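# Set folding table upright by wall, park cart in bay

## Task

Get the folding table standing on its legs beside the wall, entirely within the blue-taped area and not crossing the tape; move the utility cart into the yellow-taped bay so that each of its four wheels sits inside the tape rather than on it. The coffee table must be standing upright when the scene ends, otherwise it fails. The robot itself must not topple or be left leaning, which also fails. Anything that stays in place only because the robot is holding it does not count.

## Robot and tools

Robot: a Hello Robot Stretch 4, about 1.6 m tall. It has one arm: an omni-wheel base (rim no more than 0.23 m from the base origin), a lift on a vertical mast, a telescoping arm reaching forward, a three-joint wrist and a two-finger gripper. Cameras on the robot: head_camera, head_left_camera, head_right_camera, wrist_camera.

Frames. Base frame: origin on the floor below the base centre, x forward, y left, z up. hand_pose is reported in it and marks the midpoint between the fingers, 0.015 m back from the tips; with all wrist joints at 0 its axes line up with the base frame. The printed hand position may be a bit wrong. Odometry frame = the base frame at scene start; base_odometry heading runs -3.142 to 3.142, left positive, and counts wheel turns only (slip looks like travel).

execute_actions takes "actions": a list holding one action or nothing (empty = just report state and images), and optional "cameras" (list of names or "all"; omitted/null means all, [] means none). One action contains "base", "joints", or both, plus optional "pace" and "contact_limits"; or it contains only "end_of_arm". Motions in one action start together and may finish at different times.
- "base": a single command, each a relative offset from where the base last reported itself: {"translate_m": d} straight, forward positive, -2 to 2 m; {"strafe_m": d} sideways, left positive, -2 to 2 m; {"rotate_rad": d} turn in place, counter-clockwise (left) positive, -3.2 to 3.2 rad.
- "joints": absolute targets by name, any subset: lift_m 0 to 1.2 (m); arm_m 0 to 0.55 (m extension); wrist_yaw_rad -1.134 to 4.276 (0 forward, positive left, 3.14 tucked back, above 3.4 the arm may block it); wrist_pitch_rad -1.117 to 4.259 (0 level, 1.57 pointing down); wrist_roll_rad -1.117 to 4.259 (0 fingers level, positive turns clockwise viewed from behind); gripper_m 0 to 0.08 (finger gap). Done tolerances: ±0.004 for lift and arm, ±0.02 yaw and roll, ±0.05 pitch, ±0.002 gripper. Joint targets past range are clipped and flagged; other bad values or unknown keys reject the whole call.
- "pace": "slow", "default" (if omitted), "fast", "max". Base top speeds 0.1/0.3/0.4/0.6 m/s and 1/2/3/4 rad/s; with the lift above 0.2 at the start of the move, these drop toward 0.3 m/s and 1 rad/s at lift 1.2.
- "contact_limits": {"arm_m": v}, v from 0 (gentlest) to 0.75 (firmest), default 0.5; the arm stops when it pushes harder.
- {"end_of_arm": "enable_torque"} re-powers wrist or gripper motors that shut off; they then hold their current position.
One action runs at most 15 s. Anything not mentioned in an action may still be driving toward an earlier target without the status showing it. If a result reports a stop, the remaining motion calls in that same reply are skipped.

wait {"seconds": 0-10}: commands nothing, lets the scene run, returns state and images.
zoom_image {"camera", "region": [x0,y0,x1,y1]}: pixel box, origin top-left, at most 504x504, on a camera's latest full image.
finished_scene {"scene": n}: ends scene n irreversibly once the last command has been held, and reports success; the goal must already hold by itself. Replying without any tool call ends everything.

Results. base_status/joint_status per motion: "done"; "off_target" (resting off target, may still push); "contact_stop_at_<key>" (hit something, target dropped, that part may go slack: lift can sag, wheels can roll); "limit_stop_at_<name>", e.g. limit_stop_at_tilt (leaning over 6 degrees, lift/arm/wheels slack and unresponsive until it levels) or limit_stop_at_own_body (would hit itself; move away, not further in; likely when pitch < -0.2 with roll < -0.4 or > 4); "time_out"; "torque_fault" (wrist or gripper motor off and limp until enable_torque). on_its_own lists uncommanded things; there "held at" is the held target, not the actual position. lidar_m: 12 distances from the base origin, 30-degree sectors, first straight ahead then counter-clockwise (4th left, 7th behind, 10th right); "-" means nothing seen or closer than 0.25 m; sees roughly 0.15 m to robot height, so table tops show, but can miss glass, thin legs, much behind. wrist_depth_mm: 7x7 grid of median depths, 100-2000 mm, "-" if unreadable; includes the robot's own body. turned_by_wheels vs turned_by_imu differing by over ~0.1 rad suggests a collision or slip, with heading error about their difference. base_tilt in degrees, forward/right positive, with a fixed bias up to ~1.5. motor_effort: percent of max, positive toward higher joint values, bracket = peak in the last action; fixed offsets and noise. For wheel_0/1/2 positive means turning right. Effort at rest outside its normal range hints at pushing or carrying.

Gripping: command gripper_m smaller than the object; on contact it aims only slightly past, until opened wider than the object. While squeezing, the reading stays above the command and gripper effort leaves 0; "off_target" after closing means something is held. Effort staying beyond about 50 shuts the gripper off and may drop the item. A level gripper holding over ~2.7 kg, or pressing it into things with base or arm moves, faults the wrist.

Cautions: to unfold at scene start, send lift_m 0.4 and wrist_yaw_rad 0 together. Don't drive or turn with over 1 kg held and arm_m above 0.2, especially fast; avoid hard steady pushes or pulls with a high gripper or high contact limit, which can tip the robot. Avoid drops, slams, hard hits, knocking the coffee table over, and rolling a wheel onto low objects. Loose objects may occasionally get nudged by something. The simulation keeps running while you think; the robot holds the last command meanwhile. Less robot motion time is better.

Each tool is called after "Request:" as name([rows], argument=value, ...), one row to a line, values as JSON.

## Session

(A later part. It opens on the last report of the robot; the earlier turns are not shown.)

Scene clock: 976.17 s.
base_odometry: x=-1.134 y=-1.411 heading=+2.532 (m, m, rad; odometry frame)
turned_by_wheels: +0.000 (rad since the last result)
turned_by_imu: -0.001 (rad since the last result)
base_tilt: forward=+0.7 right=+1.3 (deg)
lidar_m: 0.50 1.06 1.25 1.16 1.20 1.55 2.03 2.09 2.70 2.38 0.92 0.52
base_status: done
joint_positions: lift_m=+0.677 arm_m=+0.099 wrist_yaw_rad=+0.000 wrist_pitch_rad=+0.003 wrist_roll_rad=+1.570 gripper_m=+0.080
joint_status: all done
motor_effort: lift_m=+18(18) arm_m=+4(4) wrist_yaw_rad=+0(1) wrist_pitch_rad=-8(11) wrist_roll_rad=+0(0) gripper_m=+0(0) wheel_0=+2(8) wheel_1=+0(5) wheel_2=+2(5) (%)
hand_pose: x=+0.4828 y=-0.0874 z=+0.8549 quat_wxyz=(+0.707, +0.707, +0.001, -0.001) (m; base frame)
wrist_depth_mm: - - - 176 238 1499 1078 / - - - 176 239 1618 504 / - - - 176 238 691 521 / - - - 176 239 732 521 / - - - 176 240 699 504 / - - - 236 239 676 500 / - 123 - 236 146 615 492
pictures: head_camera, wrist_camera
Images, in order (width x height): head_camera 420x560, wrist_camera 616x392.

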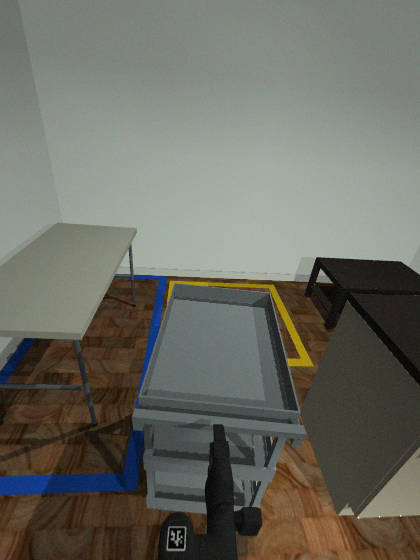

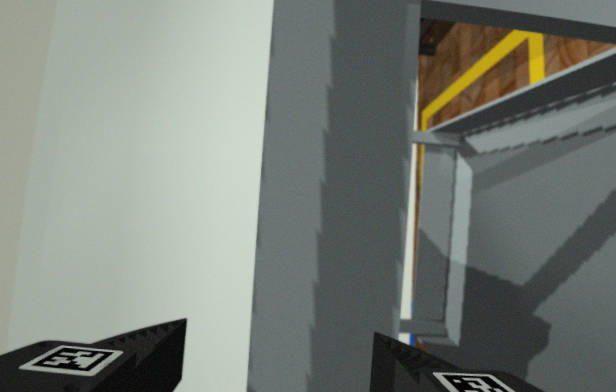

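Request:
execute_actions([
  {"joints":{"arm_m":0.16}},
], cameras=[])

Request:
execute_actions([
  {"joints":{"gripper_m":0}},
], cameras=[])

Request:
execute_actions([
  {"base":{"translate_m":0.2},"pace":"slow"},
], cameras=["head_camera","head_right_camera"])

Scene clock: 985.47 s.
base_odometry: x=-1.134 y=-1.411 heading=+2.532 (m, m, rad; odometry frame)
turned_by_wheels: +0.000 (rad since the last result)
turned_by_imu: -0.001 (rad since the last result)
base_tilt: forward=+0.7 right=+1.3 (deg)
lidar_m: 0.51 1.08 1.23 1.16 1.20 1.56 2.02 2.10 2.71 2.41 0.91 0.51
base_status: not commanded
joint_positions: lift_m=+0.677 arm_m=+0.159 wrist_yaw_rad=+0.000 wrist_pitch_rad=+0.003 wrist_roll_rad=+1.570 gripper_m=+0.080
joint_status: all done
motor_effort: lift_m=+18(18) arm_m=+5(4) wrist_yaw_rad=+0(1) wrist_pitch_rad=-11(9) wrist_roll_rad=+0(0) gripper_m=+0(0) wheel_0=+2(2) wheel_1=+0(0) wheel_2=+2(2) (%)
hand_pose: x=+0.5428 y=-0.0874 z=+0.8549 quat_wxyz=(+0.707, +0.707, +0.001, -0.001) (m; base frame)
wrist_depth_mm: - - - 116 179 1464 1205 / - - - 116 179 1576 508 / - - - 116 179 691 521 / - - - 116 179 668 517 / - - - 116 179 691 504 / - - - 117 180 683 500 / - 123 - 116 146 627 488
pictures: none
No camera images: the call's "cameras" was empty. Leave "cameras" out to get every camera's image.

Scene clock: 986.67 s.
base_odometry: x=-1.134 y=-1.411 heading=+2.532 (m, m, rad; odometry frame)
turned_by_wheels: +0.000 (rad since the last result)
turned_by_imu: +0.000 (rad since the last result)
base_tilt: forward=+0.7 right=+1.3 (deg)
lidar_m: 0.51 1.07 1.22 1.15 1.20 1.59 2.03 2.10 2.70 2.43 0.92 0.53
base_status: not commanded
joint_positions: lift_m=+0.677 arm_m=+0.159 wrist_yaw_rad=+0.000 wrist_pitch_rad=+0.001 wrist_roll_rad=+1.570 gripper_m=+0.023
joint_status: gripper_m off_target (ended at +0.023, target +0.000)
on_its_own: gripper_m is held at +0.019, not at your +0.000, by its contact guard: the fingers met something
motor_effort: lift_m=+18(18) arm_m=+4(5) wrist_yaw_rad=+0(1) wrist_pitch_rad=-5(7) wrist_roll_rad=+0(1) gripper_m=-40(43) wheel_0=+2(2) wheel_1=+0(0) wheel_2=+2(1) (%)
hand_pose: x=+0.5428 y=-0.0875 z=+0.8553 quat_wxyz=(+0.707, +0.707, +0.000, +0.000) (m; base frame)
wrist_depth_mm: - - - 116 178 1499 1182 / - - - 116 178 1464 508 / - - - 116 179 691 525 / - - - 116 179 676 517 / - - - 116 178 668 508 / - - - 116 179 683 500 / - - 115 116 179 661 488
pictures: none
No camera images: the call's "cameras" was empty. Leave "cameras" out to get every camera's image.

Scene clock: 989.97 s.
base_odometry: x=-1.298 y=-1.296 heading=+2.532 (m, m, rad; odometry frame)
turned_by_wheels: +0.001 (rad since the last result)
turned_by_imu: +0.000 (rad since the last result)
base_tilt: forward=+0.7 right=+1.3 (deg)
lidar_m: 0.51 0.89 1.08 1.16 1.22 1.55 2.21 2.29 2.68 1.39 0.82 0.54
base_status: done
joint_positions: lift_m=+0.677 arm_m=+0.159 wrist_yaw_rad=+0.004 wrist_pitch_rad=+0.001 wrist_roll_rad=+1.567 gripper_m=+0.023
joint_status: not commanded
on_its_own: gripper_m is held at +0.019, not at your +0.000, by its contact guard: the fingers met something
motor_effort: lift_m=+18(18) arm_m=+4(4) wrist_yaw_rad=-12(14) wrist_pitch_rad=-5(4) wrist_roll_rad=+10(10) gripper_m=-38(41) wheel_0=+5(8) wheel_1=+2(3) wheel_2=+0(10) (%)
hand_pose: x=+0.5431 y=-0.0866 z=+0.8553 quat_wxyz=(+0.709, +0.706, +0.002, +0.001) (m; base frame)
wrist_depth_mm: - - - 134 203 1661 1138 / - - - 131 198 1661 1160 / - - - 128 193 1430 500 / - - - 125 190 723 517 / - - - 123 185 707 504 / 1921 - - 121 182 699 492 / 1921 1983 117 118 178 668 492
pictures: head_camera, head_right_camera
Images, in order (width x height): head_camera 420x560, head_right_camera 420x672.

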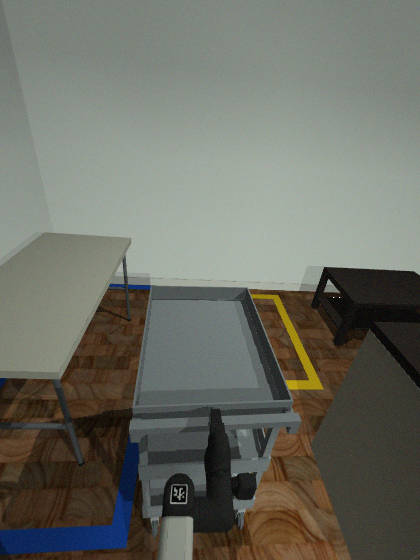

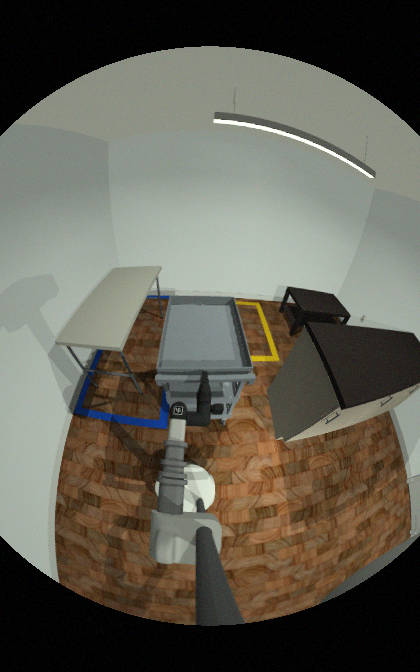

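Request:
execute_actions([
  {"base":{"strafe_m":0.14},"pace":"slow"},
], cameras=[])

Request:
execute_actions([
  {"base":{"rotate_rad":-0.1},"pace":"slow"},
], cameras=[])

Request:
execute_actions([
  {"base":{"strafe_m":0.1},"pace":"slow"},
], cameras=["head_camera"])

Request:
execute_actions([
  {"base":{"translate_m":0.15},"pace":"slow"},
], cameras=["head_camera","head_right_camera"])

Scene clock: 1001.23 s.
base_odometry: x=-1.378 y=-1.411 heading=+2.532 (m, m, rad; odometry frame)
turned_by_wheels: +0.000 (rad since the last result)
turned_by_imu: -0.002 (rad since the last result)
base_tilt: forward=+0.7 right=+1.3 (deg)
lidar_m: 0.49 0.82 1.08 1.02 1.05 1.40 2.24 2.28 2.86 1.42 0.96 0.53
base_status: done
joint_positions: lift_m=+0.677 arm_m=+0.159 wrist_yaw_rad=-0.005 wrist_pitch_rad=+0.000 wrist_roll_rad=+1.568 gripper_m=+0.023
joint_status: not commanded
on_its_own: gripper_m is held at +0.019, not at your +0.000, by its contact guard: the fingers met something
motor_effort: lift_m=+18(18) arm_m=+4(4) wrist_yaw_rad=+13(20) wrist_pitch_rad=-1(5) wrist_roll_rad=+5(10) gripper_m=-39(38) wheel_0=-5(11) wheel_1=+0(7) wheel_2=-1(1) (%)
hand_pose: x=+0.5425 y=-0.0885 z=+0.8555 quat_wxyz=(+0.708, +0.706, -0.002, -0.002) (m; base frame)
wrist_depth_mm: - - - 113 175 1464 1160 / - - - 114 176 640 500 / - - - 114 176 691 525 / - - - 114 177 668 521 / - - - 115 179 668 508 / 1863 - - 115 178 691 496 / 1983 1921 115 115 179 647 488
pictures: none
No camera images: the call's "cameras" was empty. Leave "cameras" out to get every camera's image.

Scene clock: 1002.17 s.
base_odometry: x=-1.378 y=-1.411 heading=+2.433 (m, m, rad; odometry frame)
turned_by_wheels: -0.099 (rad since the last result)
turned_by_imu: -0.100 (rad since the last result)
base_tilt: forward=+0.7 right=+1.4 (deg)
lidar_m: 0.49 0.53 0.99 1.03 1.05 1.30 2.24 2.28 2.80 2.66 0.95 0.53
base_status: done
joint_positions: lift_m=+0.677 arm_m=+0.159 wrist_yaw_rad=+0.005 wrist_pitch_rad=+0.001 wrist_roll_rad=+1.567 gripper_m=+0.023
joint_status: not commanded
on_its_own: gripper_m is held at +0.019, not at your +0.000, by its contact guard: the fingers met something; wrist_yaw_rad is at rest, and its effort (-15) is outside its rest range (-13 to +13)
motor_effort: lift_m=+18(18) arm_m=+3(4) wrist_yaw_rad=-15(31) wrist_pitch_rad=-5(3) wrist_roll_rad=+10(10) gripper_m=-38(39) wheel_0=+4(8) wheel_1=+3(6) wheel_2=+4(10) (%)
hand_pose: x=+0.5434 y=-0.0864 z=+0.8552 quat_wxyz=(+0.708, +0.706, +0.002, +0.001) (m; base frame)
wrist_depth_mm: - - - 132 198 1576 1160 / - - - 129 195 1576 1205 / - - - 127 192 759 500 / - - - 125 188 723 517 / - - - 122 184 715 512 / 1921 - - 120 181 683 496 / 1863 1983 117 118 178 676 484
pictures: none
No camera images: the call's "cameras" was empty. Leave "cameras" out to get every camera's image.

Scene clock: 1004.30 s.
base_odometry: x=-1.443 y=-1.487 heading=+2.432 (m, m, rad; odometry frame)
turned_by_wheels: -0.001 (rad since the last result)
turned_by_imu: -0.002 (rad since the last result)
base_tilt: forward=+0.7 right=+1.3 (deg)
lidar_m: 0.51 0.78 0.97 0.93 0.94 1.18 2.24 2.27 2.84 2.58 1.04 0.53
base_status: done
joint_positions: lift_m=+0.677 arm_m=+0.159 wrist_yaw_rad=-0.007 wrist_pitch_rad=+0.000 wrist_roll_rad=+1.568 gripper_m=+0.023
joint_status: not commanded
on_its_own: gripper_m is held at +0.019, not at your +0.000, by its contact guard: the fingers met something; wrist_yaw_rad is at rest, and its effort (+18) is outside its rest range (-13 to +13)
motor_effort: lift_m=+18(18) arm_m=+3(3) wrist_yaw_rad=+18(24) wrist_pitch_rad=-2(6) wrist_roll_rad=+6(9) gripper_m=-39(39) wheel_0=-4(10) wheel_1=+0(6) wheel_2=-2(3) (%)
hand_pose: x=+0.5424 y=-0.0888 z=+0.8555 quat_wxyz=(+0.708, +0.706, -0.002, -0.002) (m; base frame)
wrist_depth_mm: - - - 119 183 1499 1160 / - - - 119 182 1576 508 / - - - 118 181 654 530 / - - - 118 181 676 512 / - - - 117 180 676 512 / 1983 1983 - 117 179 691 500 / 1863 1921 116 116 178 661 496
pictures: head_camera
Images, in order (width x height): head_camera 420x560.

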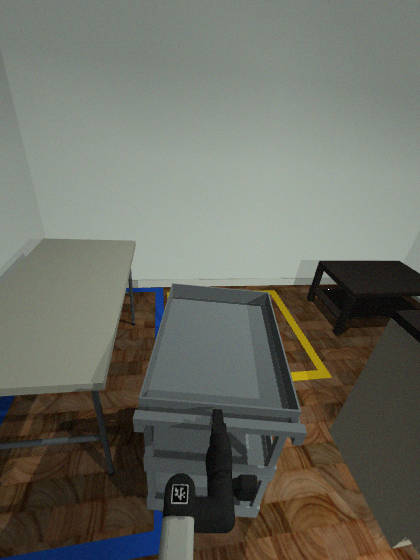

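Scene clock: 1007.07 s.
base_odometry: x=-1.557 y=-1.389 heading=+2.433 (m, m, rad; odometry frame)
turned_by_wheels: +0.000 (rad since the last result)
turned_by_imu: +0.000 (rad since the last result)
base_tilt: forward=+0.7 right=+1.3 (deg)
lidar_m: 0.49 0.53 0.79 0.95 0.97 1.21 2.39 2.44 3.03 1.03 0.98 0.53
base_status: done
joint_positions: lift_m=+0.677 arm_m=+0.159 wrist_yaw_rad=+0.005 wrist_pitch_rad=+0.001 wrist_roll_rad=+1.566 gripper_m=+0.023
joint_status: not commanded
on_its_own: gripper_m is held at +0.019, not at your +0.000, by its contact guard: the fingers met something; wrist_yaw_rad is at rest, and its effort (-14) is outside its rest range (-13 to +13)
motor_effort: lift_m=+18(18) arm_m=+3(3) wrist_yaw_rad=-14(19) wrist_pitch_rad=-4(5) wrist_roll_rad=+11(11) gripper_m=-38(39) wheel_0=+6(8) wheel_1=+2(4) wheel_2=-1(12) (%)
hand_pose: x=+0.5434 y=-0.0864 z=+0.8553 quat_wxyz=(+0.709, +0.706, +0.002, +0.001) (m; base frame)
wrist_depth_mm: - - - 131 199 1576 1138 / - - - 129 195 1576 1182 / 1921 - - 127 191 691 500 / 1863 1921 1863 124 187 715 517 / 1808 1863 1983 122 184 707 508 / 1808 1808 1808 120 181 691 500 / 1708 1808 117 118 178 683 492
pictures: head_camera, head_right_camera
Images, in order (width x height): head_camera 420x560, head_right_camera 420x672.

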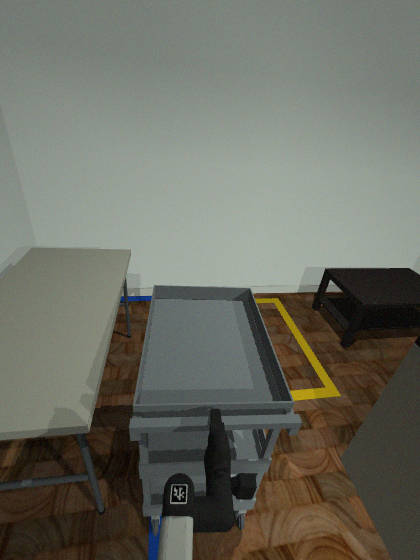

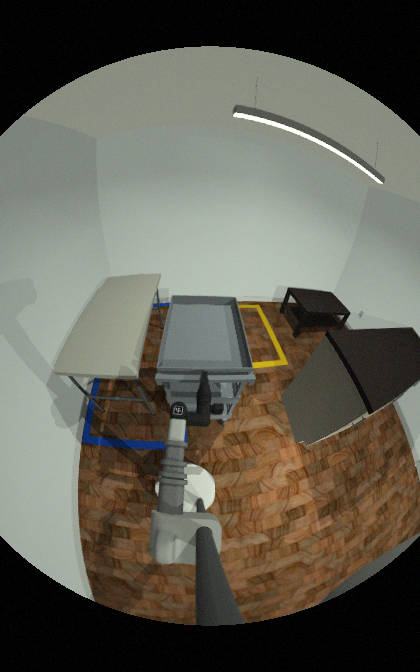

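Request:
execute_actions([
  {"joints":{"gripper_m":0.08}},
], cameras=[])

Request:
execute_actions([
  {"joints":{"arm_m":0},"base":{"translate_m":-0.1}},
], cameras=[])

Request:
execute_actions([
  {"joints":{"lift_m":1.1},"base":{"rotate_rad":0.1}},
], cameras=[])

Request:
execute_actions([
  {"joints":{"wrist_pitch_rad":1.57},"base":{"strafe_m":-0.1}},
], cameras=[])

Request:
execute_actions([
  {"joints":{"arm_m":0.55},"base":{"translate_m":0.2},"pace":"slow"},
], cameras=["head_right_camera","wrist_camera"])

Scene clock: 1019.63 s.
base_odometry: x=-1.557 y=-1.389 heading=+2.432 (m, m, rad; odometry frame)
turned_by_wheels: -0.001 (rad since the last result)
turned_by_imu: -0.001 (rad since the last result)
base_tilt: forward=+0.7 right=+1.3 (deg)
lidar_m: 0.48 0.54 0.77 0.95 0.97 1.20 2.39 2.43 3.01 1.01 0.97 0.54
base_status: not commanded
joint_positions: lift_m=+0.677 arm_m=+0.159 wrist_yaw_rad=+0.000 wrist_pitch_rad=+0.002 wrist_roll_rad=+1.570 gripper_m=+0.080
joint_status: all done
motor_effort: lift_m=+18(18) arm_m=+3(3) wrist_yaw_rad=-2(14) wrist_pitch_rad=-8(8) wrist_roll_rad=+2(11) gripper_m=+2(36) wheel_0=+1(6) wheel_1=+0(2) wheel_2=-1(2) (%)
hand_pose: x=+0.5430 y=-0.0873 z=+0.8550 quat_wxyz=(+0.708, +0.707, +0.001, -0.001) (m; base frame)
wrist_depth_mm: - - - 132 201 1618 1138 / - - - 130 196 1618 1182 / 1983 - - 128 192 1366 496 / 1921 1983 - 125 189 715 517 / 1863 1921 1983 123 185 699 508 / 1808 1863 1808 121 182 691 492 / - 123 1756 118 146 615 488
pictures: none
No camera images: the call's "cameras" was empty. Leave "cameras" out to get every camera's image.

Scene clock: 1021.17 s.
base_odometry: x=-1.481 y=-1.454 heading=+2.432 (m, m, rad; odometry frame)
turned_by_wheels: +0.000 (rad since the last result)
turned_by_imu: +0.000 (rad since the last result)
base_tilt: forward=+0.7 right=+1.3 (deg)
lidar_m: 0.58 0.73 0.91 0.93 0.94 1.19 2.31 2.33 2.91 2.80 1.02 0.64
base_status: done
joint_positions: lift_m=+0.677 arm_m=+0.001 wrist_yaw_rad=+0.000 wrist_pitch_rad=+0.003 wrist_roll_rad=+1.570 gripper_m=+0.080
joint_status: all done
motor_effort: lift_m=+18(18) arm_m=-4(5) wrist_yaw_rad=-1(3) wrist_pitch_rad=-10(13) wrist_roll_rad=+2(3) gripper_m=+1(2) wheel_0=+0(8) wheel_1=+0(2) wheel_2=-2(5) (%)
hand_pose: x=+0.3847 y=-0.0875 z=+0.8549 quat_wxyz=(+0.708, +0.707, +0.001, -0.001) (m; base frame)
wrist_depth_mm: - - - - - 1661 1182 / - - - 410 - 1537 1182 / - - - 459 - 621 480 / - - - 452 1060 715 473 / - - - 439 1042 715 462 / - - - 427 1042 683 449 / - 123 - 421 146 615 442
pictures: none
No camera images: the call's "cameras" was empty. Leave "cameras" out to get every camera's image.

Scene clock: 1023.87 s.
base_odometry: x=-1.481 y=-1.454 heading=+2.532 (m, m, rad; odometry frame)
turned_by_wheels: +0.100 (rad since the last result)
turned_by_imu: +0.101 (rad since the last result)
base_tilt: forward=+0.7 right=+1.3 (deg)
lidar_m: 0.60 0.74 0.99 0.92 0.96 1.30 2.32 2.39 2.93 1.07 1.02 0.62
base_status: done
joint_positions: lift_m=+1.100 arm_m=+0.001 wrist_yaw_rad=+0.000 wrist_pitch_rad=+0.003 wrist_roll_rad=+1.570 gripper_m=+0.080
joint_status: all done
motor_effort: lift_m=+25(30) arm_m=-4(4) wrist_yaw_rad=-1(0) wrist_pitch_rad=-10(8) wrist_roll_rad=+1(2) gripper_m=+1(1) wheel_0=-3(5) wheel_1=-2(5) wheel_2=+1(5) (%)
hand_pose: x=+0.3847 y=-0.0874 z=+1.2773 quat_wxyz=(+0.708, +0.707, +0.001, -0.001) (m; base frame)
wrist_depth_mm: 1708 - - - - - 1756 / 1756 - - - - - 683 / 1808 - - - - 904 654 / 1863 - - - - 904 661 / 1863 - - - - 891 640 / 1983 - - - - 866 634 / - 123 - - 146 1098 597
pictures: none
No camera images: the call's "cameras" was empty. Leave "cameras" out to get every camera's image.

Scene clock: 1025.37 s.
base_odometry: x=-1.424 y=-1.372 heading=+2.532 (m, m, rad; odometry frame)
turned_by_wheels: +0.000 (rad since the last result)
turned_by_imu: +0.000 (rad since the last result)
base_tilt: forward=+0.7 right=+1.3 (deg)
lidar_m: 0.59 0.63 1.00 1.04 1.07 1.42 2.30 2.38 2.85 1.13 0.93 0.61
base_status: done
joint_positions: lift_m=+1.100 arm_m=+0.001 wrist_yaw_rad=+0.000 wrist_pitch_rad=+1.569 wrist_roll_rad=+1.570 gripper_m=+0.080
joint_status: all done
motor_effort: lift_m=+25(25) arm_m=-4(4) wrist_yaw_rad=-1(0) wrist_pitch_rad=+4(7) wrist_roll_rad=+2(2) gripper_m=+1(2) wheel_0=-1(7) wheel_1=+1(9) wheel_2=+0(3) (%)
hand_pose: x=+0.1723 y=-0.0874 z=+1.0652 quat_wxyz=(+0.501, +0.500, +0.500, -0.499) (m; base frame)
wrist_depth_mm: 1182 1229 1255 1255 1281 1281 1308 / 1160 1205 1255 1229 1229 1281 1308 / 1098 1182 1205 1205 1229 1281 1281 / 1025 1160 1205 1205 1229 1229 1281 / 991 1160 1205 1008 976 1229 1255 / 976 1138 1160 991 1008 1205 330 / - 123 1160 1160 146 1229 1229
pictures: none
No camera images: the call's "cameras" was empty. Leave "cameras" out to get every camera's image.

Scene clock: 1032.13 s.
base_odometry: x=-1.588 y=-1.258 heading=+2.532 (m, m, rad; odometry frame)
turned_by_wheels: +0.000 (rad since the last result)
turned_by_imu: -0.002 (rad since the last result)
base_tilt: forward=+0.7 right=+1.3 (deg)
lidar_m: 0.39 0.42 0.69 1.04 1.08 1.44 2.49 2.58 2.85 0.88 0.89 0.39
base_status: done
joint_positions: lift_m=+1.100 arm_m=+0.549 wrist_yaw_rad=+0.000 wrist_pitch_rad=+1.570 wrist_roll_rad=+1.570 gripper_m=+0.080
joint_status: all done
motor_effort: lift_m=+25(25) arm_m=+5(3) wrist_yaw_rad=-1(0) wrist_pitch_rad=+3(0) wrist_roll_rad=+3(2) gripper_m=+1(1) wheel_0=+3(6) wheel_1=+0(7) wheel_2=-2(5) (%)
hand_pose: x=+0.7203 y=-0.0874 z=+1.0652 quat_wxyz=(+0.501, +0.500, +0.500, -0.499) (m; base frame)
wrist_depth_mm: 1160 1229 1205 1229 1229 1308 1308 / 415 415 410 421 427 1308 1308 / 407 413 418 424 433 439 394 / 402 407 415 421 427 436 392 / 397 402 413 415 421 433 382 / 392 402 402 415 415 424 375 / - 123 399 407 146 413 368
pictures: head_right_camera, wrist_camera
Images, in order (width x height): head_right_camera 420x672, wrist_camera 616x392.

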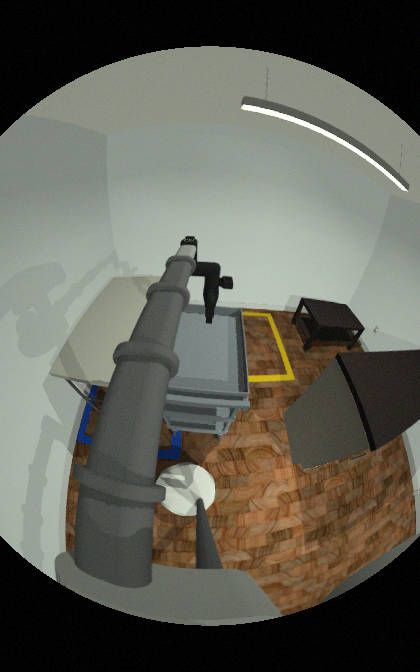

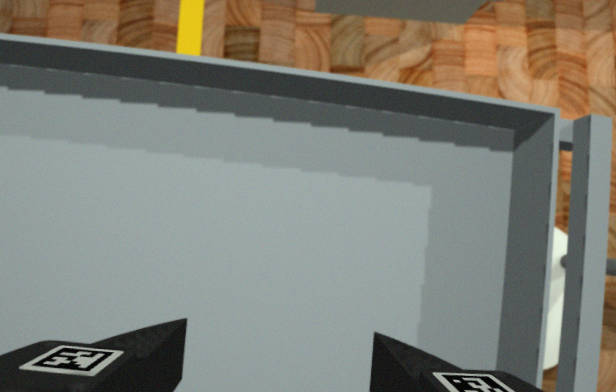

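Request:
execute_actions([
  {"joints":{"lift_m":0.85},"pace":"slow"},
], cameras=[])

Request:
execute_actions([
  {"base":{"strafe_m":-0.36},"pace":"slow"},
], cameras=["head_right_camera","head_camera"])

Scene clock: 1039.77 s.
base_odometry: x=-1.588 y=-1.258 heading=+2.532 (m, m, rad; odometry frame)
turned_by_wheels: +0.000 (rad since the last result)
turned_by_imu: -0.001 (rad since the last result)
base_tilt: forward=+0.7 right=+1.3 (deg)
lidar_m: 0.39 0.42 0.69 1.03 1.06 1.45 2.50 2.59 2.82 0.87 0.89 0.42
base_status: not commanded
joint_positions: lift_m=+0.850 arm_m=+0.549 wrist_yaw_rad=+0.000 wrist_pitch_rad=+1.570 wrist_roll_rad=+1.570 gripper_m=+0.080
joint_status: all done
motor_effort: lift_m=+18(25) arm_m=+5(5) wrist_yaw_rad=-1(1) wrist_pitch_rad=+1(1) wrist_roll_rad=+2(2) gripper_m=+1(2) wheel_0=+3(3) wheel_1=+0(0) wheel_2=-2(2) (%)
hand_pose: x=+0.7203 y=-0.0874 z=+0.8159 quat_wxyz=(+0.501, +0.500, +0.500, -0.499) (m; base frame)
wrist_depth_mm: 169 172 175 178 181 183 186 / 168 170 173 176 178 181 183 / 166 168 171 174 176 179 182 / 163 167 169 172 175 178 180 / 162 165 167 171 173 176 178 / 161 163 166 169 171 173 175 / - 123 164 166 146 171 174
pictures: none
No camera images: the call's "cameras" was empty. Leave "cameras" out to get every camera's image.

Scene clock: 1044.50 s.
base_odometry: x=-1.382 y=-0.963 heading=+2.532 (m, m, rad; odometry frame)
turned_by_wheels: +0.001 (rad since the last result)
turned_by_imu: +0.003 (rad since the last result)
base_tilt: forward=+0.7 right=+1.3 (deg)
lidar_m: 0.37 0.41 0.85 1.40 1.46 1.92 2.48 2.58 2.46 0.51 0.52 0.72
base_status: done
joint_positions: lift_m=+0.850 arm_m=+0.549 wrist_yaw_rad=+0.001 wrist_pitch_rad=+1.567 wrist_roll_rad=+1.570 gripper_m=+0.080
joint_status: not commanded
motor_effort: lift_m=+18(18) arm_m=+3(5) wrist_yaw_rad=-3(12) wrist_pitch_rad=+8(8) wrist_roll_rad=+0(10) gripper_m=+1(1) wheel_0=+6(12) wheel_1=-1(2) wheel_2=+3(8) (%)
hand_pose: x=+0.7211 y=-0.0874 z=+0.8159 quat_wxyz=(+0.501, +0.500, +0.500, -0.499) (m; base frame)
wrist_depth_mm: 946 960 976 991 661 661 654 / 946 931 960 976 931 917 1025 / 931 931 946 960 991 1008 1025 / 931 931 946 976 976 976 1025 / 462 477 480 500 809 976 778 / 123 128 140 154 168 184 309 / - - 163 138 106 105 -
pictures: head_camera, head_right_camera
Images, in order (width x height): head_camera 420x560, head_right_camera 420x672.

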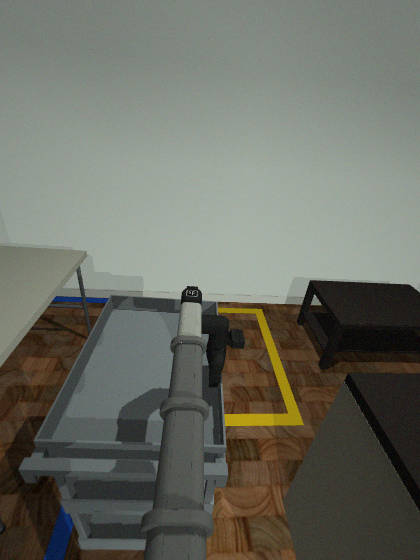

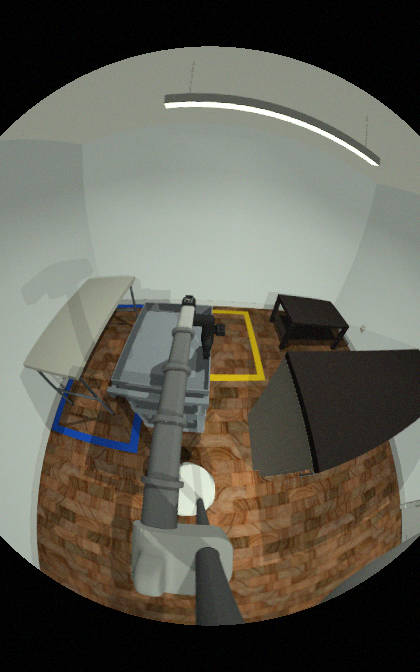

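Request:
execute_actions([
  {"base":{"strafe_m":-0.08},"pace":"slow"},
], cameras=[])

Request:
execute_actions([
  {"base":{"strafe_m":0.06},"pace":"slow"},
], cameras=["head_camera"])

Request:
execute_actions([
  {"joints":{"lift_m":1.1}},
], cameras=["head_camera"])

Request:
execute_actions([
  {"joints":{"arm_m":0},"base":{"translate_m":-0.25}},
], cameras=[])

Request:
execute_actions([
  {"joints":{"wrist_pitch_rad":0},"base":{"strafe_m":0.15}},
], cameras=[])

Request:
execute_actions([
  {"joints":{"lift_m":0.677}},
], cameras=["head_camera","wrist_camera"])

Scene clock: 1054.93 s.
base_odometry: x=-1.336 y=-0.897 heading=+2.533 (m, m, rad; odometry frame)
turned_by_wheels: +0.000 (rad since the last result)
turned_by_imu: +0.000 (rad since the last result)
base_tilt: forward=+0.7 right=+1.3 (deg)
lidar_m: 0.37 0.41 0.92 1.49 1.54 2.03 2.48 2.56 2.38 0.44 0.45 0.61
base_status: done
joint_positions: lift_m=+0.850 arm_m=+0.549 wrist_yaw_rad=+0.000 wrist_pitch_rad=+1.569 wrist_roll_rad=+1.571 gripper_m=+0.080
joint_status: not commanded
motor_effort: lift_m=+18(18) arm_m=+3(3) wrist_yaw_rad=+0(4) wrist_pitch_rad=+1(14) wrist_roll_rad=-2(3) gripper_m=+0(1) wheel_0=+4(14) wheel_1=-1(8) wheel_2=+2(6) (%)
hand_pose: x=+0.7208 y=-0.0874 z=+0.8159 quat_wxyz=(+0.500, +0.501, +0.499, -0.500) (m; base frame)
wrist_depth_mm: 946 960 991 991 508 508 508 / 931 946 976 976 715 683 683 / 917 960 960 976 991 1008 1042 / 891 946 960 960 991 1008 991 / 466 473 484 500 759 976 768 / 121 128 139 153 168 185 303 / - - 163 164 112 105 -
pictures: none
No camera images: the call's "cameras" was empty. Leave "cameras" out to get every camera's image.

Scene clock: 1056.67 s.
base_odometry: x=-1.370 y=-0.946 heading=+2.533 (m, m, rad; odometry frame)
turned_by_wheels: +0.000 (rad since the last result)
turned_by_imu: -0.001 (rad since the last result)
base_tilt: forward=+0.7 right=+1.3 (deg)
lidar_m: 0.39 0.42 0.86 1.42 1.47 1.95 2.49 2.58 2.44 0.50 0.51 0.41
base_status: done
joint_positions: lift_m=+0.850 arm_m=+0.549 wrist_yaw_rad=+0.000 wrist_pitch_rad=+1.569 wrist_roll_rad=+1.571 gripper_m=+0.080
joint_status: not commanded
motor_effort: lift_m=+18(18) arm_m=+3(3) wrist_yaw_rad=+0(0) wrist_pitch_rad=+0(2) wrist_roll_rad=-1(2) gripper_m=+0(1) wheel_0=-1(5) wheel_1=+2(7) wheel_2=+0(0) (%)
hand_pose: x=+0.7207 y=-0.0874 z=+0.8159 quat_wxyz=(+0.500, +0.500, +0.500, -0.500) (m; base frame)
wrist_depth_mm: 946 960 991 991 621 615 609 / 946 960 991 991 866 842 820 / 138 124 107 109 114 1008 1008 / 164 166 169 171 173 175 170 / 163 164 167 170 172 176 177 / 160 163 165 168 171 174 176 / - 123 163 166 146 172 174
pictures: head_camera
Images, in order (width x height): head_camera 420x560.

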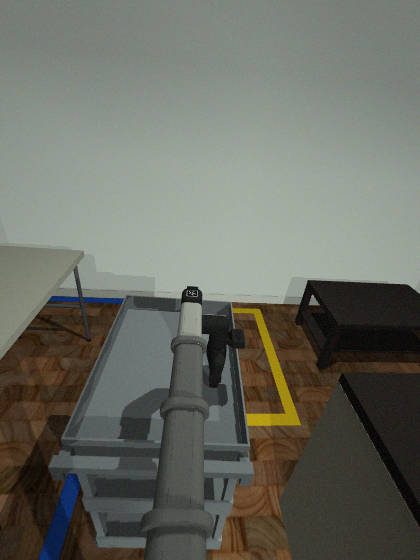

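Scene clock: 1058.77 s.
base_odometry: x=-1.370 y=-0.946 heading=+2.533 (m, m, rad; odometry frame)
turned_by_wheels: +0.000 (rad since the last result)
turned_by_imu: +0.000 (rad since the last result)
base_tilt: forward=+0.7 right=+1.4 (deg)
lidar_m: 0.41 0.41 0.85 1.42 1.48 1.96 2.48 2.56 2.44 0.50 0.53 0.41
base_status: not commanded
joint_positions: lift_m=+1.100 arm_m=+0.549 wrist_yaw_rad=+0.000 wrist_pitch_rad=+1.569 wrist_roll_rad=+1.571 gripper_m=+0.080
joint_status: all done
motor_effort: lift_m=+25(24) arm_m=+3(3) wrist_yaw_rad=+0(1) wrist_pitch_rad=-2(1) wrist_roll_rad=-1(1) gripper_m=+1(1) wheel_0=-1(1) wheel_1=+2(2) wheel_2=+0(0) (%)
hand_pose: x=+0.7206 y=-0.0874 z=+1.0653 quat_wxyz=(+0.500, +0.500, +0.500, -0.500) (m; base frame)
wrist_depth_mm: 1205 1182 1229 1229 634 621 615 / 1182 1229 1205 1229 854 854 831 / 1138 1160 1182 1205 1229 1281 1281 / 399 410 413 1182 1205 1255 1281 / 399 399 413 418 421 430 375 / 394 399 410 413 418 424 379 / - 123 402 407 146 410 370
pictures: head_camera
Images, in order (width x height): head_camera 420x560.

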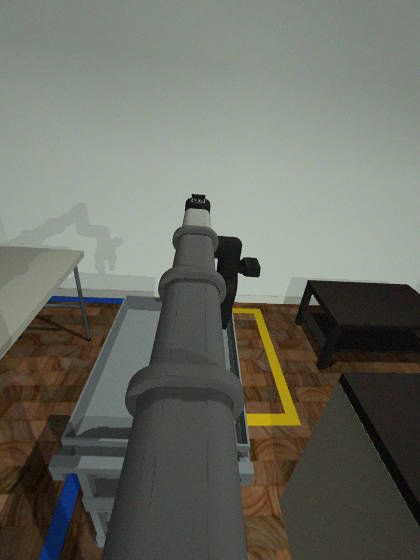

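Scene clock: 1061.43 s.
base_odometry: x=-1.165 y=-1.089 heading=+2.532 (m, m, rad; odometry frame)
turned_by_wheels: +0.000 (rad since the last result)
turned_by_imu: +0.000 (rad since the last result)
base_tilt: forward=+0.7 right=+1.3 (deg)
lidar_m: 0.62 0.68 1.08 1.40 1.48 1.95 2.23 2.29 2.41 1.41 0.58 0.70
base_status: done
joint_positions: lift_m=+1.100 arm_m=+0.001 wrist_yaw_rad=+0.000 wrist_pitch_rad=+1.570 wrist_roll_rad=+1.570 gripper_m=+0.080
joint_status: all done
motor_effort: lift_m=+25(25) arm_m=-5(2) wrist_yaw_rad=-1(0) wrist_pitch_rad=-3(0) wrist_roll_rad=+1(1) gripper_m=+1(1) wheel_0=-2(4) wheel_1=-1(3) wheel_2=-1(9) (%)
hand_pose: x=+0.1721 y=-0.0874 z=+1.0653 quat_wxyz=(+0.500, +0.500, +0.500, -0.500) (m; base frame)
wrist_depth_mm: 741 707 831 1281 1281 1281 1308 / 1008 991 1098 1229 1281 1255 1281 / 1138 1182 1182 1229 1255 1255 1308 / 1138 1182 1205 1205 1229 1255 1281 / 1008 1138 1182 991 1008 1229 1255 / 991 1160 1205 976 1008 1182 332 / - 123 1160 1160 146 1182 1229
pictures: none
No camera images: the call's "cameras" was empty. Leave "cameras" out to get every camera's image.

Scene clock: 1063.17 s.
base_odometry: x=-1.251 y=-1.212 heading=+2.532 (m, m, rad; odometry frame)
turned_by_wheels: +0.000 (rad since the last result)
turned_by_imu: +0.000 (rad since the last result)
base_tilt: forward=+0.7 right=+1.3 (deg)
lidar_m: 0.65 0.95 1.10 1.27 1.29 1.72 2.25 2.30 2.59 1.31 0.72 0.68
base_status: done
joint_positions: lift_m=+1.100 arm_m=+0.001 wrist_yaw_rad=+0.000 wrist_pitch_rad=+0.003 wrist_roll_rad=+1.570 gripper_m=+0.080
joint_status: all done
motor_effort: lift_m=+25(25) arm_m=-4(5) wrist_yaw_rad=-1(0) wrist_pitch_rad=-11(16) wrist_roll_rad=-1(1) gripper_m=+0(1) wheel_0=+0(8) wheel_1=-1(11) wheel_2=+0(4) (%)
hand_pose: x=+0.3847 y=-0.0874 z=+1.2772 quat_wxyz=(+0.707, +0.707, +0.001, -0.001) (m; base frame)
wrist_depth_mm: 1661 - - - - - 1708 / 1756 - - - - - 1756 / 1808 - - - - - 654 / 1921 - - - - 891 661 / 1863 - - - - 878 634 / 1921 - - - - 854 621 / - 123 - - 146 768 621
pictures: none
No camera images: the call's "cameras" was empty. Leave "cameras" out to get every camera's image.

Scene clock: 1065.87 s.
base_odometry: x=-1.251 y=-1.212 heading=+2.532 (m, m, rad; odometry frame)
turned_by_wheels: +0.000 (rad since the last result)
turned_by_imu: +0.000 (rad since the last result)
base_tilt: forward=+0.7 right=+1.3 (deg)
lidar_m: 0.65 0.93 1.07 1.28 1.32 1.72 2.24 2.32 2.56 1.34 0.73 0.67
base_status: not commanded
joint_positions: lift_m=+0.677 arm_m=+0.001 wrist_yaw_rad=+0.000 wrist_pitch_rad=+0.003 wrist_roll_rad=+1.570 gripper_m=+0.080
joint_status: all done
motor_effort: lift_m=+18(26) arm_m=-4(4) wrist_yaw_rad=-1(1) wrist_pitch_rad=-11(11) wrist_roll_rad=+0(0) gripper_m=+1(1) wheel_0=+0(0) wheel_1=-1(1) wheel_2=+1(1) (%)
hand_pose: x=+0.3847 y=-0.0874 z=+0.8548 quat_wxyz=(+0.707, +0.707, +0.001, -0.001) (m; base frame)
wrist_depth_mm: - - - - - 1661 1160 / - - - 492 - 1618 1160 / - - - 492 - 647 512 / - - - 480 1098 723 508 / - - - 480 1078 699 500 / - - - 477 1098 691 496 / - 123 - 473 146 569 500
pictures: head_camera, wrist_camera
Images, in order (width x height): head_camera 420x560, wrist_camera 616x392.

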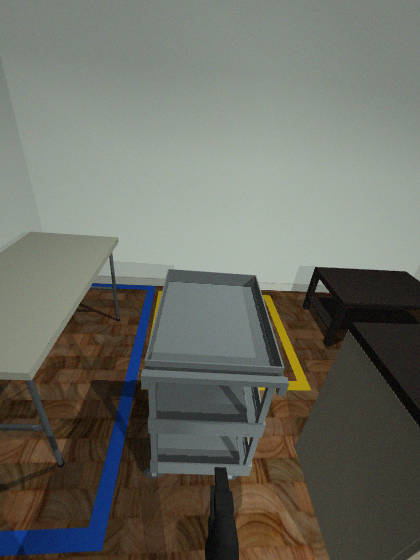

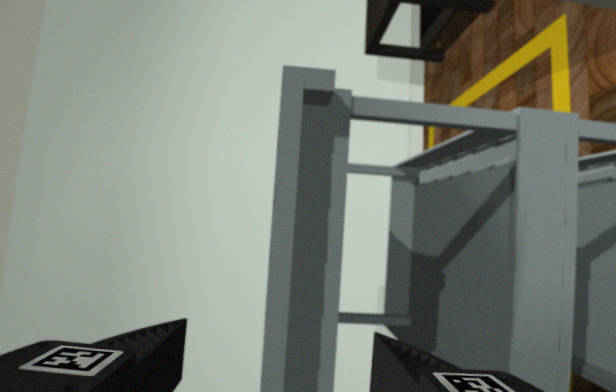

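Request:
execute_actions([
  {"base":{"translate_m":0.2},"joints":{"arm_m":0.1}},
], cameras=[])

Request:
execute_actions([
  {"joints":{"arm_m":0.162},"base":{"strafe_m":0.02},"pace":"slow"},
], cameras=["wrist_camera"])

Scene clock: 1074.40 s.
base_odometry: x=-1.415 y=-1.098 heading=+2.533 (m, m, rad; odometry frame)
turned_by_wheels: +0.000 (rad since the last result)
turned_by_imu: -0.002 (rad since the last result)
base_tilt: forward=+0.7 right=+1.3 (deg)
lidar_m: 0.43 0.44 0.79 1.26 1.33 1.74 2.43 2.52 2.61 0.65 0.66 0.48
base_status: done
joint_positions: lift_m=+0.677 arm_m=+0.099 wrist_yaw_rad=+0.000 wrist_pitch_rad=+0.003 wrist_roll_rad=+1.570 gripper_m=+0.080
joint_status: all done
motor_effort: lift_m=+18(18) arm_m=+4(4) wrist_yaw_rad=-1(0) wrist_pitch_rad=-9(10) wrist_roll_rad=+1(0) gripper_m=+0(0) wheel_0=+1(4) wheel_1=+0(8) wheel_2=+0(8) (%)
hand_pose: x=+0.4828 y=-0.0874 z=+0.8549 quat_wxyz=(+0.707, +0.707, +0.001, -0.001) (m; base frame)
wrist_depth_mm: - - - 125 190 1576 1182 / 1921 - - 124 189 1576 1042 / 1921 1921 - 124 188 640 521 / 1863 1921 1921 122 186 715 521 / 1808 1921 1863 121 184 707 504 / 1863 1863 1863 120 182 683 500 / - 123 1863 120 146 615 488
pictures: none
No camera images: the call's "cameras" was empty. Leave "cameras" out to get every camera's image.

Scene clock: 1076.27 s.
base_odometry: x=-1.427 y=-1.114 heading=+2.532 (m, m, rad; odometry frame)
turned_by_wheels: +0.000 (rad since the last result)
turned_by_imu: +0.000 (rad since the last result)
base_tilt: forward=+0.7 right=+1.3 (deg)
lidar_m: 0.49 0.75 0.79 1.25 1.31 1.70 2.43 2.52 2.63 0.68 0.69 0.53
base_status: done
joint_positions: lift_m=+0.677 arm_m=+0.161 wrist_yaw_rad=-0.003 wrist_pitch_rad=+0.003 wrist_roll_rad=+1.570 gripper_m=+0.080
joint_status: all done
motor_effort: lift_m=+18(18) arm_m=+6(9) wrist_yaw_rad=+8(15) wrist_pitch_rad=-9(11) wrist_roll_rad=+1(0) gripper_m=+1(0) wheel_0=+1(2) wheel_1=+1(5) wheel_2=-3(8) (%)
hand_pose: x=+0.5442 y=-0.0881 z=+0.8549 quat_wxyz=(+0.707, +0.707, +0.000, -0.002) (m; base frame)
wrist_depth_mm: 1863 1921 - 107 170 1464 1160 / 1863 1921 1983 106 170 1464 500 / 1863 1863 1983 106 168 634 530 / 1863 1863 1808 105 168 634 517 / 1808 1863 1808 104 167 654 508 / 1756 1756 1808 103 166 647 496 / - 123 1756 103 146 591 488
pictures: wrist_camera
Images, in order (width x height): wrist_camera 616x392.

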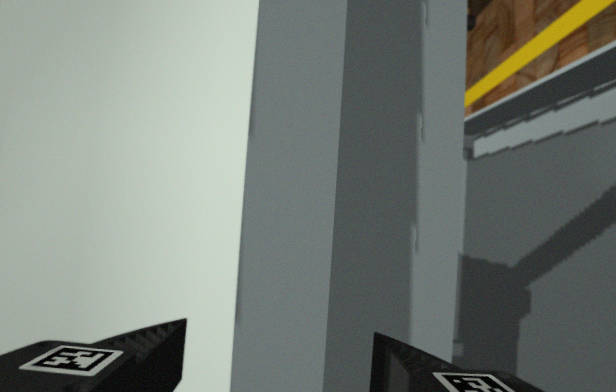

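The handle is already between the fingers. Next I grip it and push in short steps.

Request:
execute_actions([
  {"joints":{"gripper_m":0}},
], cameras=[])

Request:
execute_actions([
  {"base":{"translate_m":0.15},"pace":"slow"},
], cameras=["head_camera"])

Scene clock: 1083.60 s.
base_odometry: x=-1.427 y=-1.114 heading=+2.532 (m, m, rad; odometry frame)
turned_by_wheels: +0.000 (rad since the last result)
turned_by_imu: -0.001 (rad since the last result)
base_tilt: forward=+0.7 right=+1.3 (deg)
lidar_m: 0.49 0.77 0.80 1.25 1.30 1.70 2.44 2.53 2.61 0.68 0.68 0.52
base_status: not commanded
joint_positions: lift_m=+0.677 arm_m=+0.161 wrist_yaw_rad=-0.003 wrist_pitch_rad=+0.001 wrist_roll_rad=+1.570 gripper_m=+0.024
joint_status: gripper_m off_target (ended at +0.024, target +0.000)
on_its_own: gripper_m is held at +0.021, not at your +0.000, by its contact guard: the fingers met something
motor_effort: lift_m=+19(19) arm_m=+5(6) wrist_yaw_rad=+7(8) wrist_pitch_rad=-3(19) wrist_roll_rad=+0(0) gripper_m=-26(27) wheel_0=+1(1) wheel_1=+1(1) wheel_2=-4(4) (%)
hand_pose: x=+0.5444 y=-0.0880 z=+0.8552 quat_wxyz=(+0.707, +0.707, -0.001, -0.001) (m; base frame)
wrist_depth_mm: 1921 1863 - 107 171 1499 1160 / 1921 1863 1921 107 171 1464 504 / 1808 1921 1983 106 169 640 525 / 1808 1808 1863 105 167 634 517 / 1808 1756 1863 105 167 627 512 / 1808 1863 1863 104 166 640 500 / 1756 1808 102 103 164 634 492
pictures: none
No camera images: the call's "cameras" was empty. Leave "cameras" out to get every camera's image.

Scene clock: 1086.37 s.
base_odometry: x=-1.550 y=-1.028 heading=+2.532 (m, m, rad; odometry frame)
turned_by_wheels: -0.001 (rad since the last result)
turned_by_imu: -0.003 (rad since the last result)
base_tilt: forward=+0.7 right=+1.3 (deg)
lidar_m: 0.49 0.76 0.65 1.25 1.32 1.73 2.57 2.66 2.62 0.66 0.68 0.51
base_status: done
joint_positions: lift_m=+0.677 arm_m=+0.161 wrist_yaw_rad=-0.011 wrist_pitch_rad=+0.000 wrist_roll_rad=+1.569 gripper_m=+0.024
joint_status: not commanded
on_its_own: gripper_m is held at +0.021, not at your +0.000, by its contact guard: the fingers met something; wrist_yaw_rad is at rest, and its effort (+29) is outside its rest range (-13 to +13)
motor_effort: lift_m=+19(19) arm_m=+5(5) wrist_yaw_rad=+29(35) wrist_pitch_rad=+0(2) wrist_roll_rad=+3(3) gripper_m=-25(26) wheel_0=-1(4) wheel_1=-1(2) wheel_2=-5(11) (%)
hand_pose: x=+0.5437 y=-0.0897 z=+0.8554 quat_wxyz=(+0.708, +0.707, -0.004, -0.004) (m; base frame)
wrist_depth_mm: 1756 1863 1808 - 152 154 1138 / 1708 1756 1863 - 154 157 530 / 1661 1808 1756 - 157 615 525 / 1708 1661 1756 - 159 615 512 / 1708 1708 1756 - 161 627 508 / 1576 1661 1708 162 163 647 504 / 1708 1618 102 101 165 585 492
pictures: head_camera
Images, in order (width x height): head_camera 420x560.

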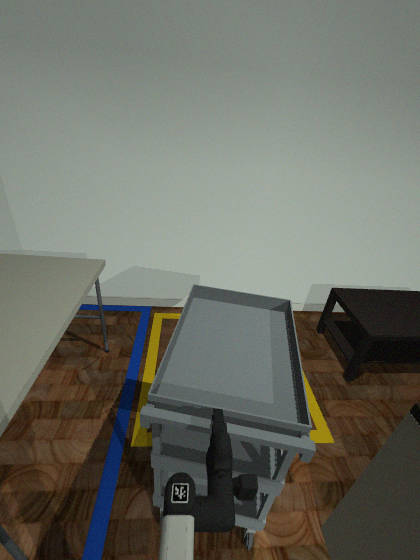

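Request:
execute_actions([
  {"base":{"strafe_m":-0.1},"pace":"slow"},
], cameras=["head_camera"])

Request:
execute_actions([
  {"base":{"translate_m":0.12},"pace":"slow"},
], cameras=["head_camera"])

Scene clock: 1094.20 s.
base_odometry: x=-1.492 y=-0.947 heading=+2.533 (m, m, rad; odometry frame)
turned_by_wheels: +0.001 (rad since the last result)
turned_by_imu: +0.001 (rad since the last result)
base_tilt: forward=+0.7 right=+1.3 (deg)
lidar_m: 0.50 0.89 0.74 1.35 1.41 1.86 2.60 2.66 2.51 0.57 0.58 0.51
base_status: done
joint_positions: lift_m=+0.677 arm_m=+0.161 wrist_yaw_rad=+0.006 wrist_pitch_rad=+0.001 wrist_roll_rad=+1.568 gripper_m=+0.024
joint_status: not commanded
on_its_own: gripper_m is held at +0.021, not at your +0.000, by its contact guard: the fingers met something; wrist_yaw_rad is at rest, and its effort (-17) is outside its rest range (-13 to +13)
motor_effort: lift_m=+20(20) arm_m=+4(5) wrist_yaw_rad=-17(29) wrist_pitch_rad=-6(6) wrist_roll_rad=+7(7) gripper_m=-23(25) wheel_0=+4(11) wheel_1=+0(0) wheel_2=+3(5) (%)
hand_pose: x=+0.5454 y=-0.0862 z=+0.8551 quat_wxyz=(+0.708, +0.706, +0.003, +0.002) (m; base frame)
wrist_depth_mm: 1756 1808 1863 103 166 1397 1182 / 1708 1756 1808 103 165 569 504 / 1756 1708 1756 103 166 640 530 / 1708 1756 1661 103 166 640 521 / 1708 1708 1661 103 166 621 508 / 1618 1618 1661 103 165 647 504 / 1618 1618 102 103 166 615 488
pictures: head_camera
Images, in order (width x height): head_camera 420x560.

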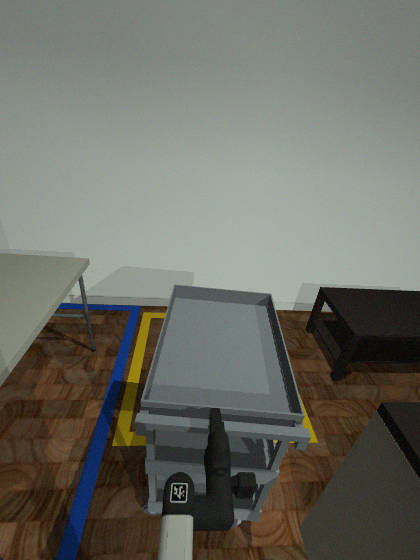

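Scene clock: 1096.70 s.
base_odometry: x=-1.591 y=-0.878 heading=+2.532 (m, m, rad; odometry frame)
turned_by_wheels: +0.000 (rad since the last result)
turned_by_imu: -0.002 (rad since the last result)
base_tilt: forward=+0.7 right=+1.3 (deg)
lidar_m: 0.50 0.91 0.69 1.08 1.42 1.89 2.72 2.78 2.51 0.54 0.57 0.51
base_status: done
joint_positions: lift_m=+0.677 arm_m=+0.161 wrist_yaw_rad=-0.009 wrist_pitch_rad=+0.000 wrist_roll_rad=+1.569 gripper_m=+0.024
joint_status: not commanded
on_its_own: gripper_m is held at +0.021, not at your +0.000, by its contact guard: the fingers met something; wrist_yaw_rad is at rest, and its effort (+24) is outside its rest range (-13 to +13)
motor_effort: lift_m=+19(20) arm_m=+4(4) wrist_yaw_rad=+24(25) wrist_pitch_rad=+1(6) wrist_roll_rad=+4(8) gripper_m=-25(25) wheel_0=+0(9) wheel_1=+0(2) wheel_2=-5(10) (%)
hand_pose: x=+0.5441 y=-0.0893 z=+0.8554 quat_wxyz=(+0.708, +0.706, -0.003, -0.003) (m; base frame)
wrist_depth_mm: 1661 1708 1708 - 155 158 1205 / 1576 1661 1708 - 157 569 504 / 1618 1661 1708 - 158 615 530 / 1618 1576 1661 - 160 640 512 / 1618 1499 1576 - 163 627 508 / 1537 1537 1537 101 165 640 496 / 1537 1537 101 101 166 597 492
pictures: head_camera
Images, in order (width x height): head_camera 420x560.

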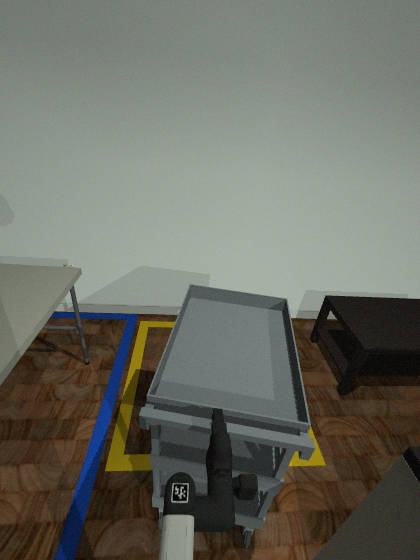

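Request:
execute_actions([
  {"base":{"strafe_m":-0.09},"pace":"slow"},
], cameras=["head_camera"])

Request:
execute_actions([
  {"base":{"rotate_rad":0.06},"pace":"slow"},
], cameras=[])

Request:
execute_actions([
  {"base":{"translate_m":0.12},"pace":"slow"},
], cameras=["head_camera"])

Scene clock: 1105.73 s.
base_odometry: x=-1.539 y=-0.804 heading=+2.533 (m, m, rad; odometry frame)
turned_by_wheels: +0.001 (rad since the last result)
turned_by_imu: +0.000 (rad since the last result)
base_tilt: forward=+0.7 right=+1.3 (deg)
lidar_m: 0.50 1.04 0.76 1.08 1.52 1.99 2.71 2.78 0.50 0.45 0.47 0.52
base_status: done
joint_positions: lift_m=+0.677 arm_m=+0.161 wrist_yaw_rad=+0.005 wrist_pitch_rad=+0.001 wrist_roll_rad=+1.568 gripper_m=+0.024
joint_status: not commanded
on_its_own: gripper_m is held at +0.021, not at your +0.000, by its contact guard: the fingers met something; wrist_yaw_rad is at rest, and its effort (-16) is outside its rest range (-13 to +13)
motor_effort: lift_m=+19(20) arm_m=+4(4) wrist_yaw_rad=-16(24) wrist_pitch_rad=-5(5) wrist_roll_rad=+7(7) gripper_m=-24(25) wheel_0=+5(14) wheel_1=+0(6) wheel_2=+3(5) (%)
hand_pose: x=+0.5454 y=-0.0863 z=+0.8551 quat_wxyz=(+0.708, +0.706, +0.002, +0.001) (m; base frame)
wrist_depth_mm: 1708 1661 1708 105 168 1430 1205 / 1661 1661 1756 105 167 627 492 / 1618 1661 1618 105 167 647 525 / 1618 1661 1576 104 167 640 517 / 1537 1576 1618 104 167 627 508 / 1499 1537 1576 104 166 647 500 / 1499 1537 103 104 165 621 488
pictures: head_camera
Images, in order (width x height): head_camera 420x560.

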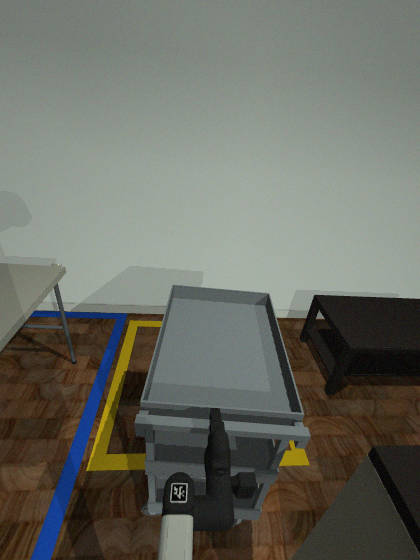

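Scene clock: 1106.50 s.
base_odometry: x=-1.539 y=-0.804 heading=+2.592 (m, m, rad; odometry frame)
turned_by_wheels: +0.060 (rad since the last result)
turned_by_imu: +0.060 (rad since the last result)
base_tilt: forward=+0.7 right=+1.4 (deg)
lidar_m: 0.51 0.97 0.77 1.46 1.54 2.06 2.71 2.85 0.49 0.45 0.49 0.51
base_status: done
joint_positions: lift_m=+0.677 arm_m=+0.161 wrist_yaw_rad=-0.004 wrist_pitch_rad=+0.000 wrist_roll_rad=+1.569 gripper_m=+0.024
joint_status: not commanded
on_its_own: gripper_m is held at +0.021, not at your +0.000, by its contact guard: the fingers met something
motor_effort: lift_m=+20(19) arm_m=+4(4) wrist_yaw_rad=+12(24) wrist_pitch_rad=-4(3) wrist_roll_rad=+5(7) gripper_m=-24(25) wheel_0=-2(10) wheel_1=-2(1) wheel_2=+0(8) (%)
hand_pose: x=+0.5445 y=-0.0883 z=+0.8553 quat_wxyz=(+0.708, +0.706, -0.001, -0.002) (m; base frame)
wrist_depth_mm: 1618 1618 1708 - 156 159 1160 / 1661 1661 1661 - 158 554 512 / 1576 1576 1661 - 159 609 521 / 1576 1576 1576 - 161 640 517 / 1576 1576 1576 100 163 627 512 / 1537 1576 1537 101 165 640 500 / 1576 1537 101 102 165 585 492
pictures: none
No camera images: the call's "cameras" was empty. Leave "cameras" out to get every camera's image.

Scene clock: 1109.00 s.
base_odometry: x=-1.642 y=-0.742 heading=+2.592 (m, m, rad; odometry frame)
turned_by_wheels: +0.000 (rad since the last result)
turned_by_imu: -0.002 (rad since the last result)
base_tilt: forward=+0.7 right=+1.3 (deg)
lidar_m: 0.52 0.99 0.72 0.80 1.54 2.14 2.85 2.93 0.46 0.46 0.49 0.48
base_status: done
joint_positions: lift_m=+0.677 arm_m=+0.161 wrist_yaw_rad=-0.009 wrist_pitch_rad=+0.000 wrist_roll_rad=+1.569 gripper_m=+0.024
joint_status: not commanded
on_its_own: gripper_m is held at +0.021, not at your +0.000, by its contact guard: the fingers met something; wrist_yaw_rad is at rest, and its effort (+23) is outside its rest range (-13 to +13)
motor_effort: lift_m=+19(19) arm_m=+4(4) wrist_yaw_rad=+23(24) wrist_pitch_rad=-1(0) wrist_roll_rad=+5(5) gripper_m=-24(25) wheel_0=-1(3) wheel_1=+0(8) wheel_2=-6(11) (%)
hand_pose: x=+0.5441 y=-0.0892 z=+0.8554 quat_wxyz=(+0.708, +0.706, -0.003, -0.003) (m; base frame)
wrist_depth_mm: 1537 1576 1576 - 145 147 504 / 1464 1499 1537 - 148 151 530 / 1499 1499 1537 - 151 154 521 / 1499 1499 1537 - 155 597 517 / 1464 1464 1499 - 160 634 512 / 1464 1464 1499 - 163 609 504 / 1464 1464 124 101 166 580 488
pictures: head_camera
Images, in order (width x height): head_camera 420x560.

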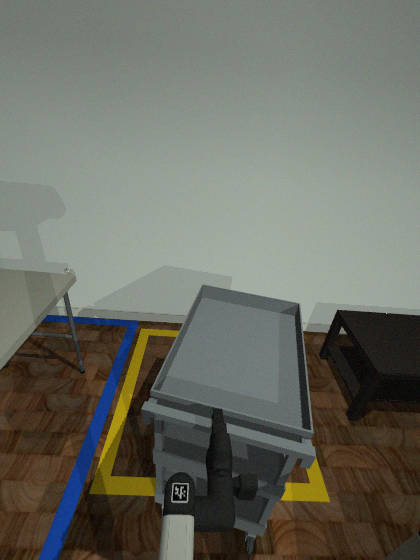

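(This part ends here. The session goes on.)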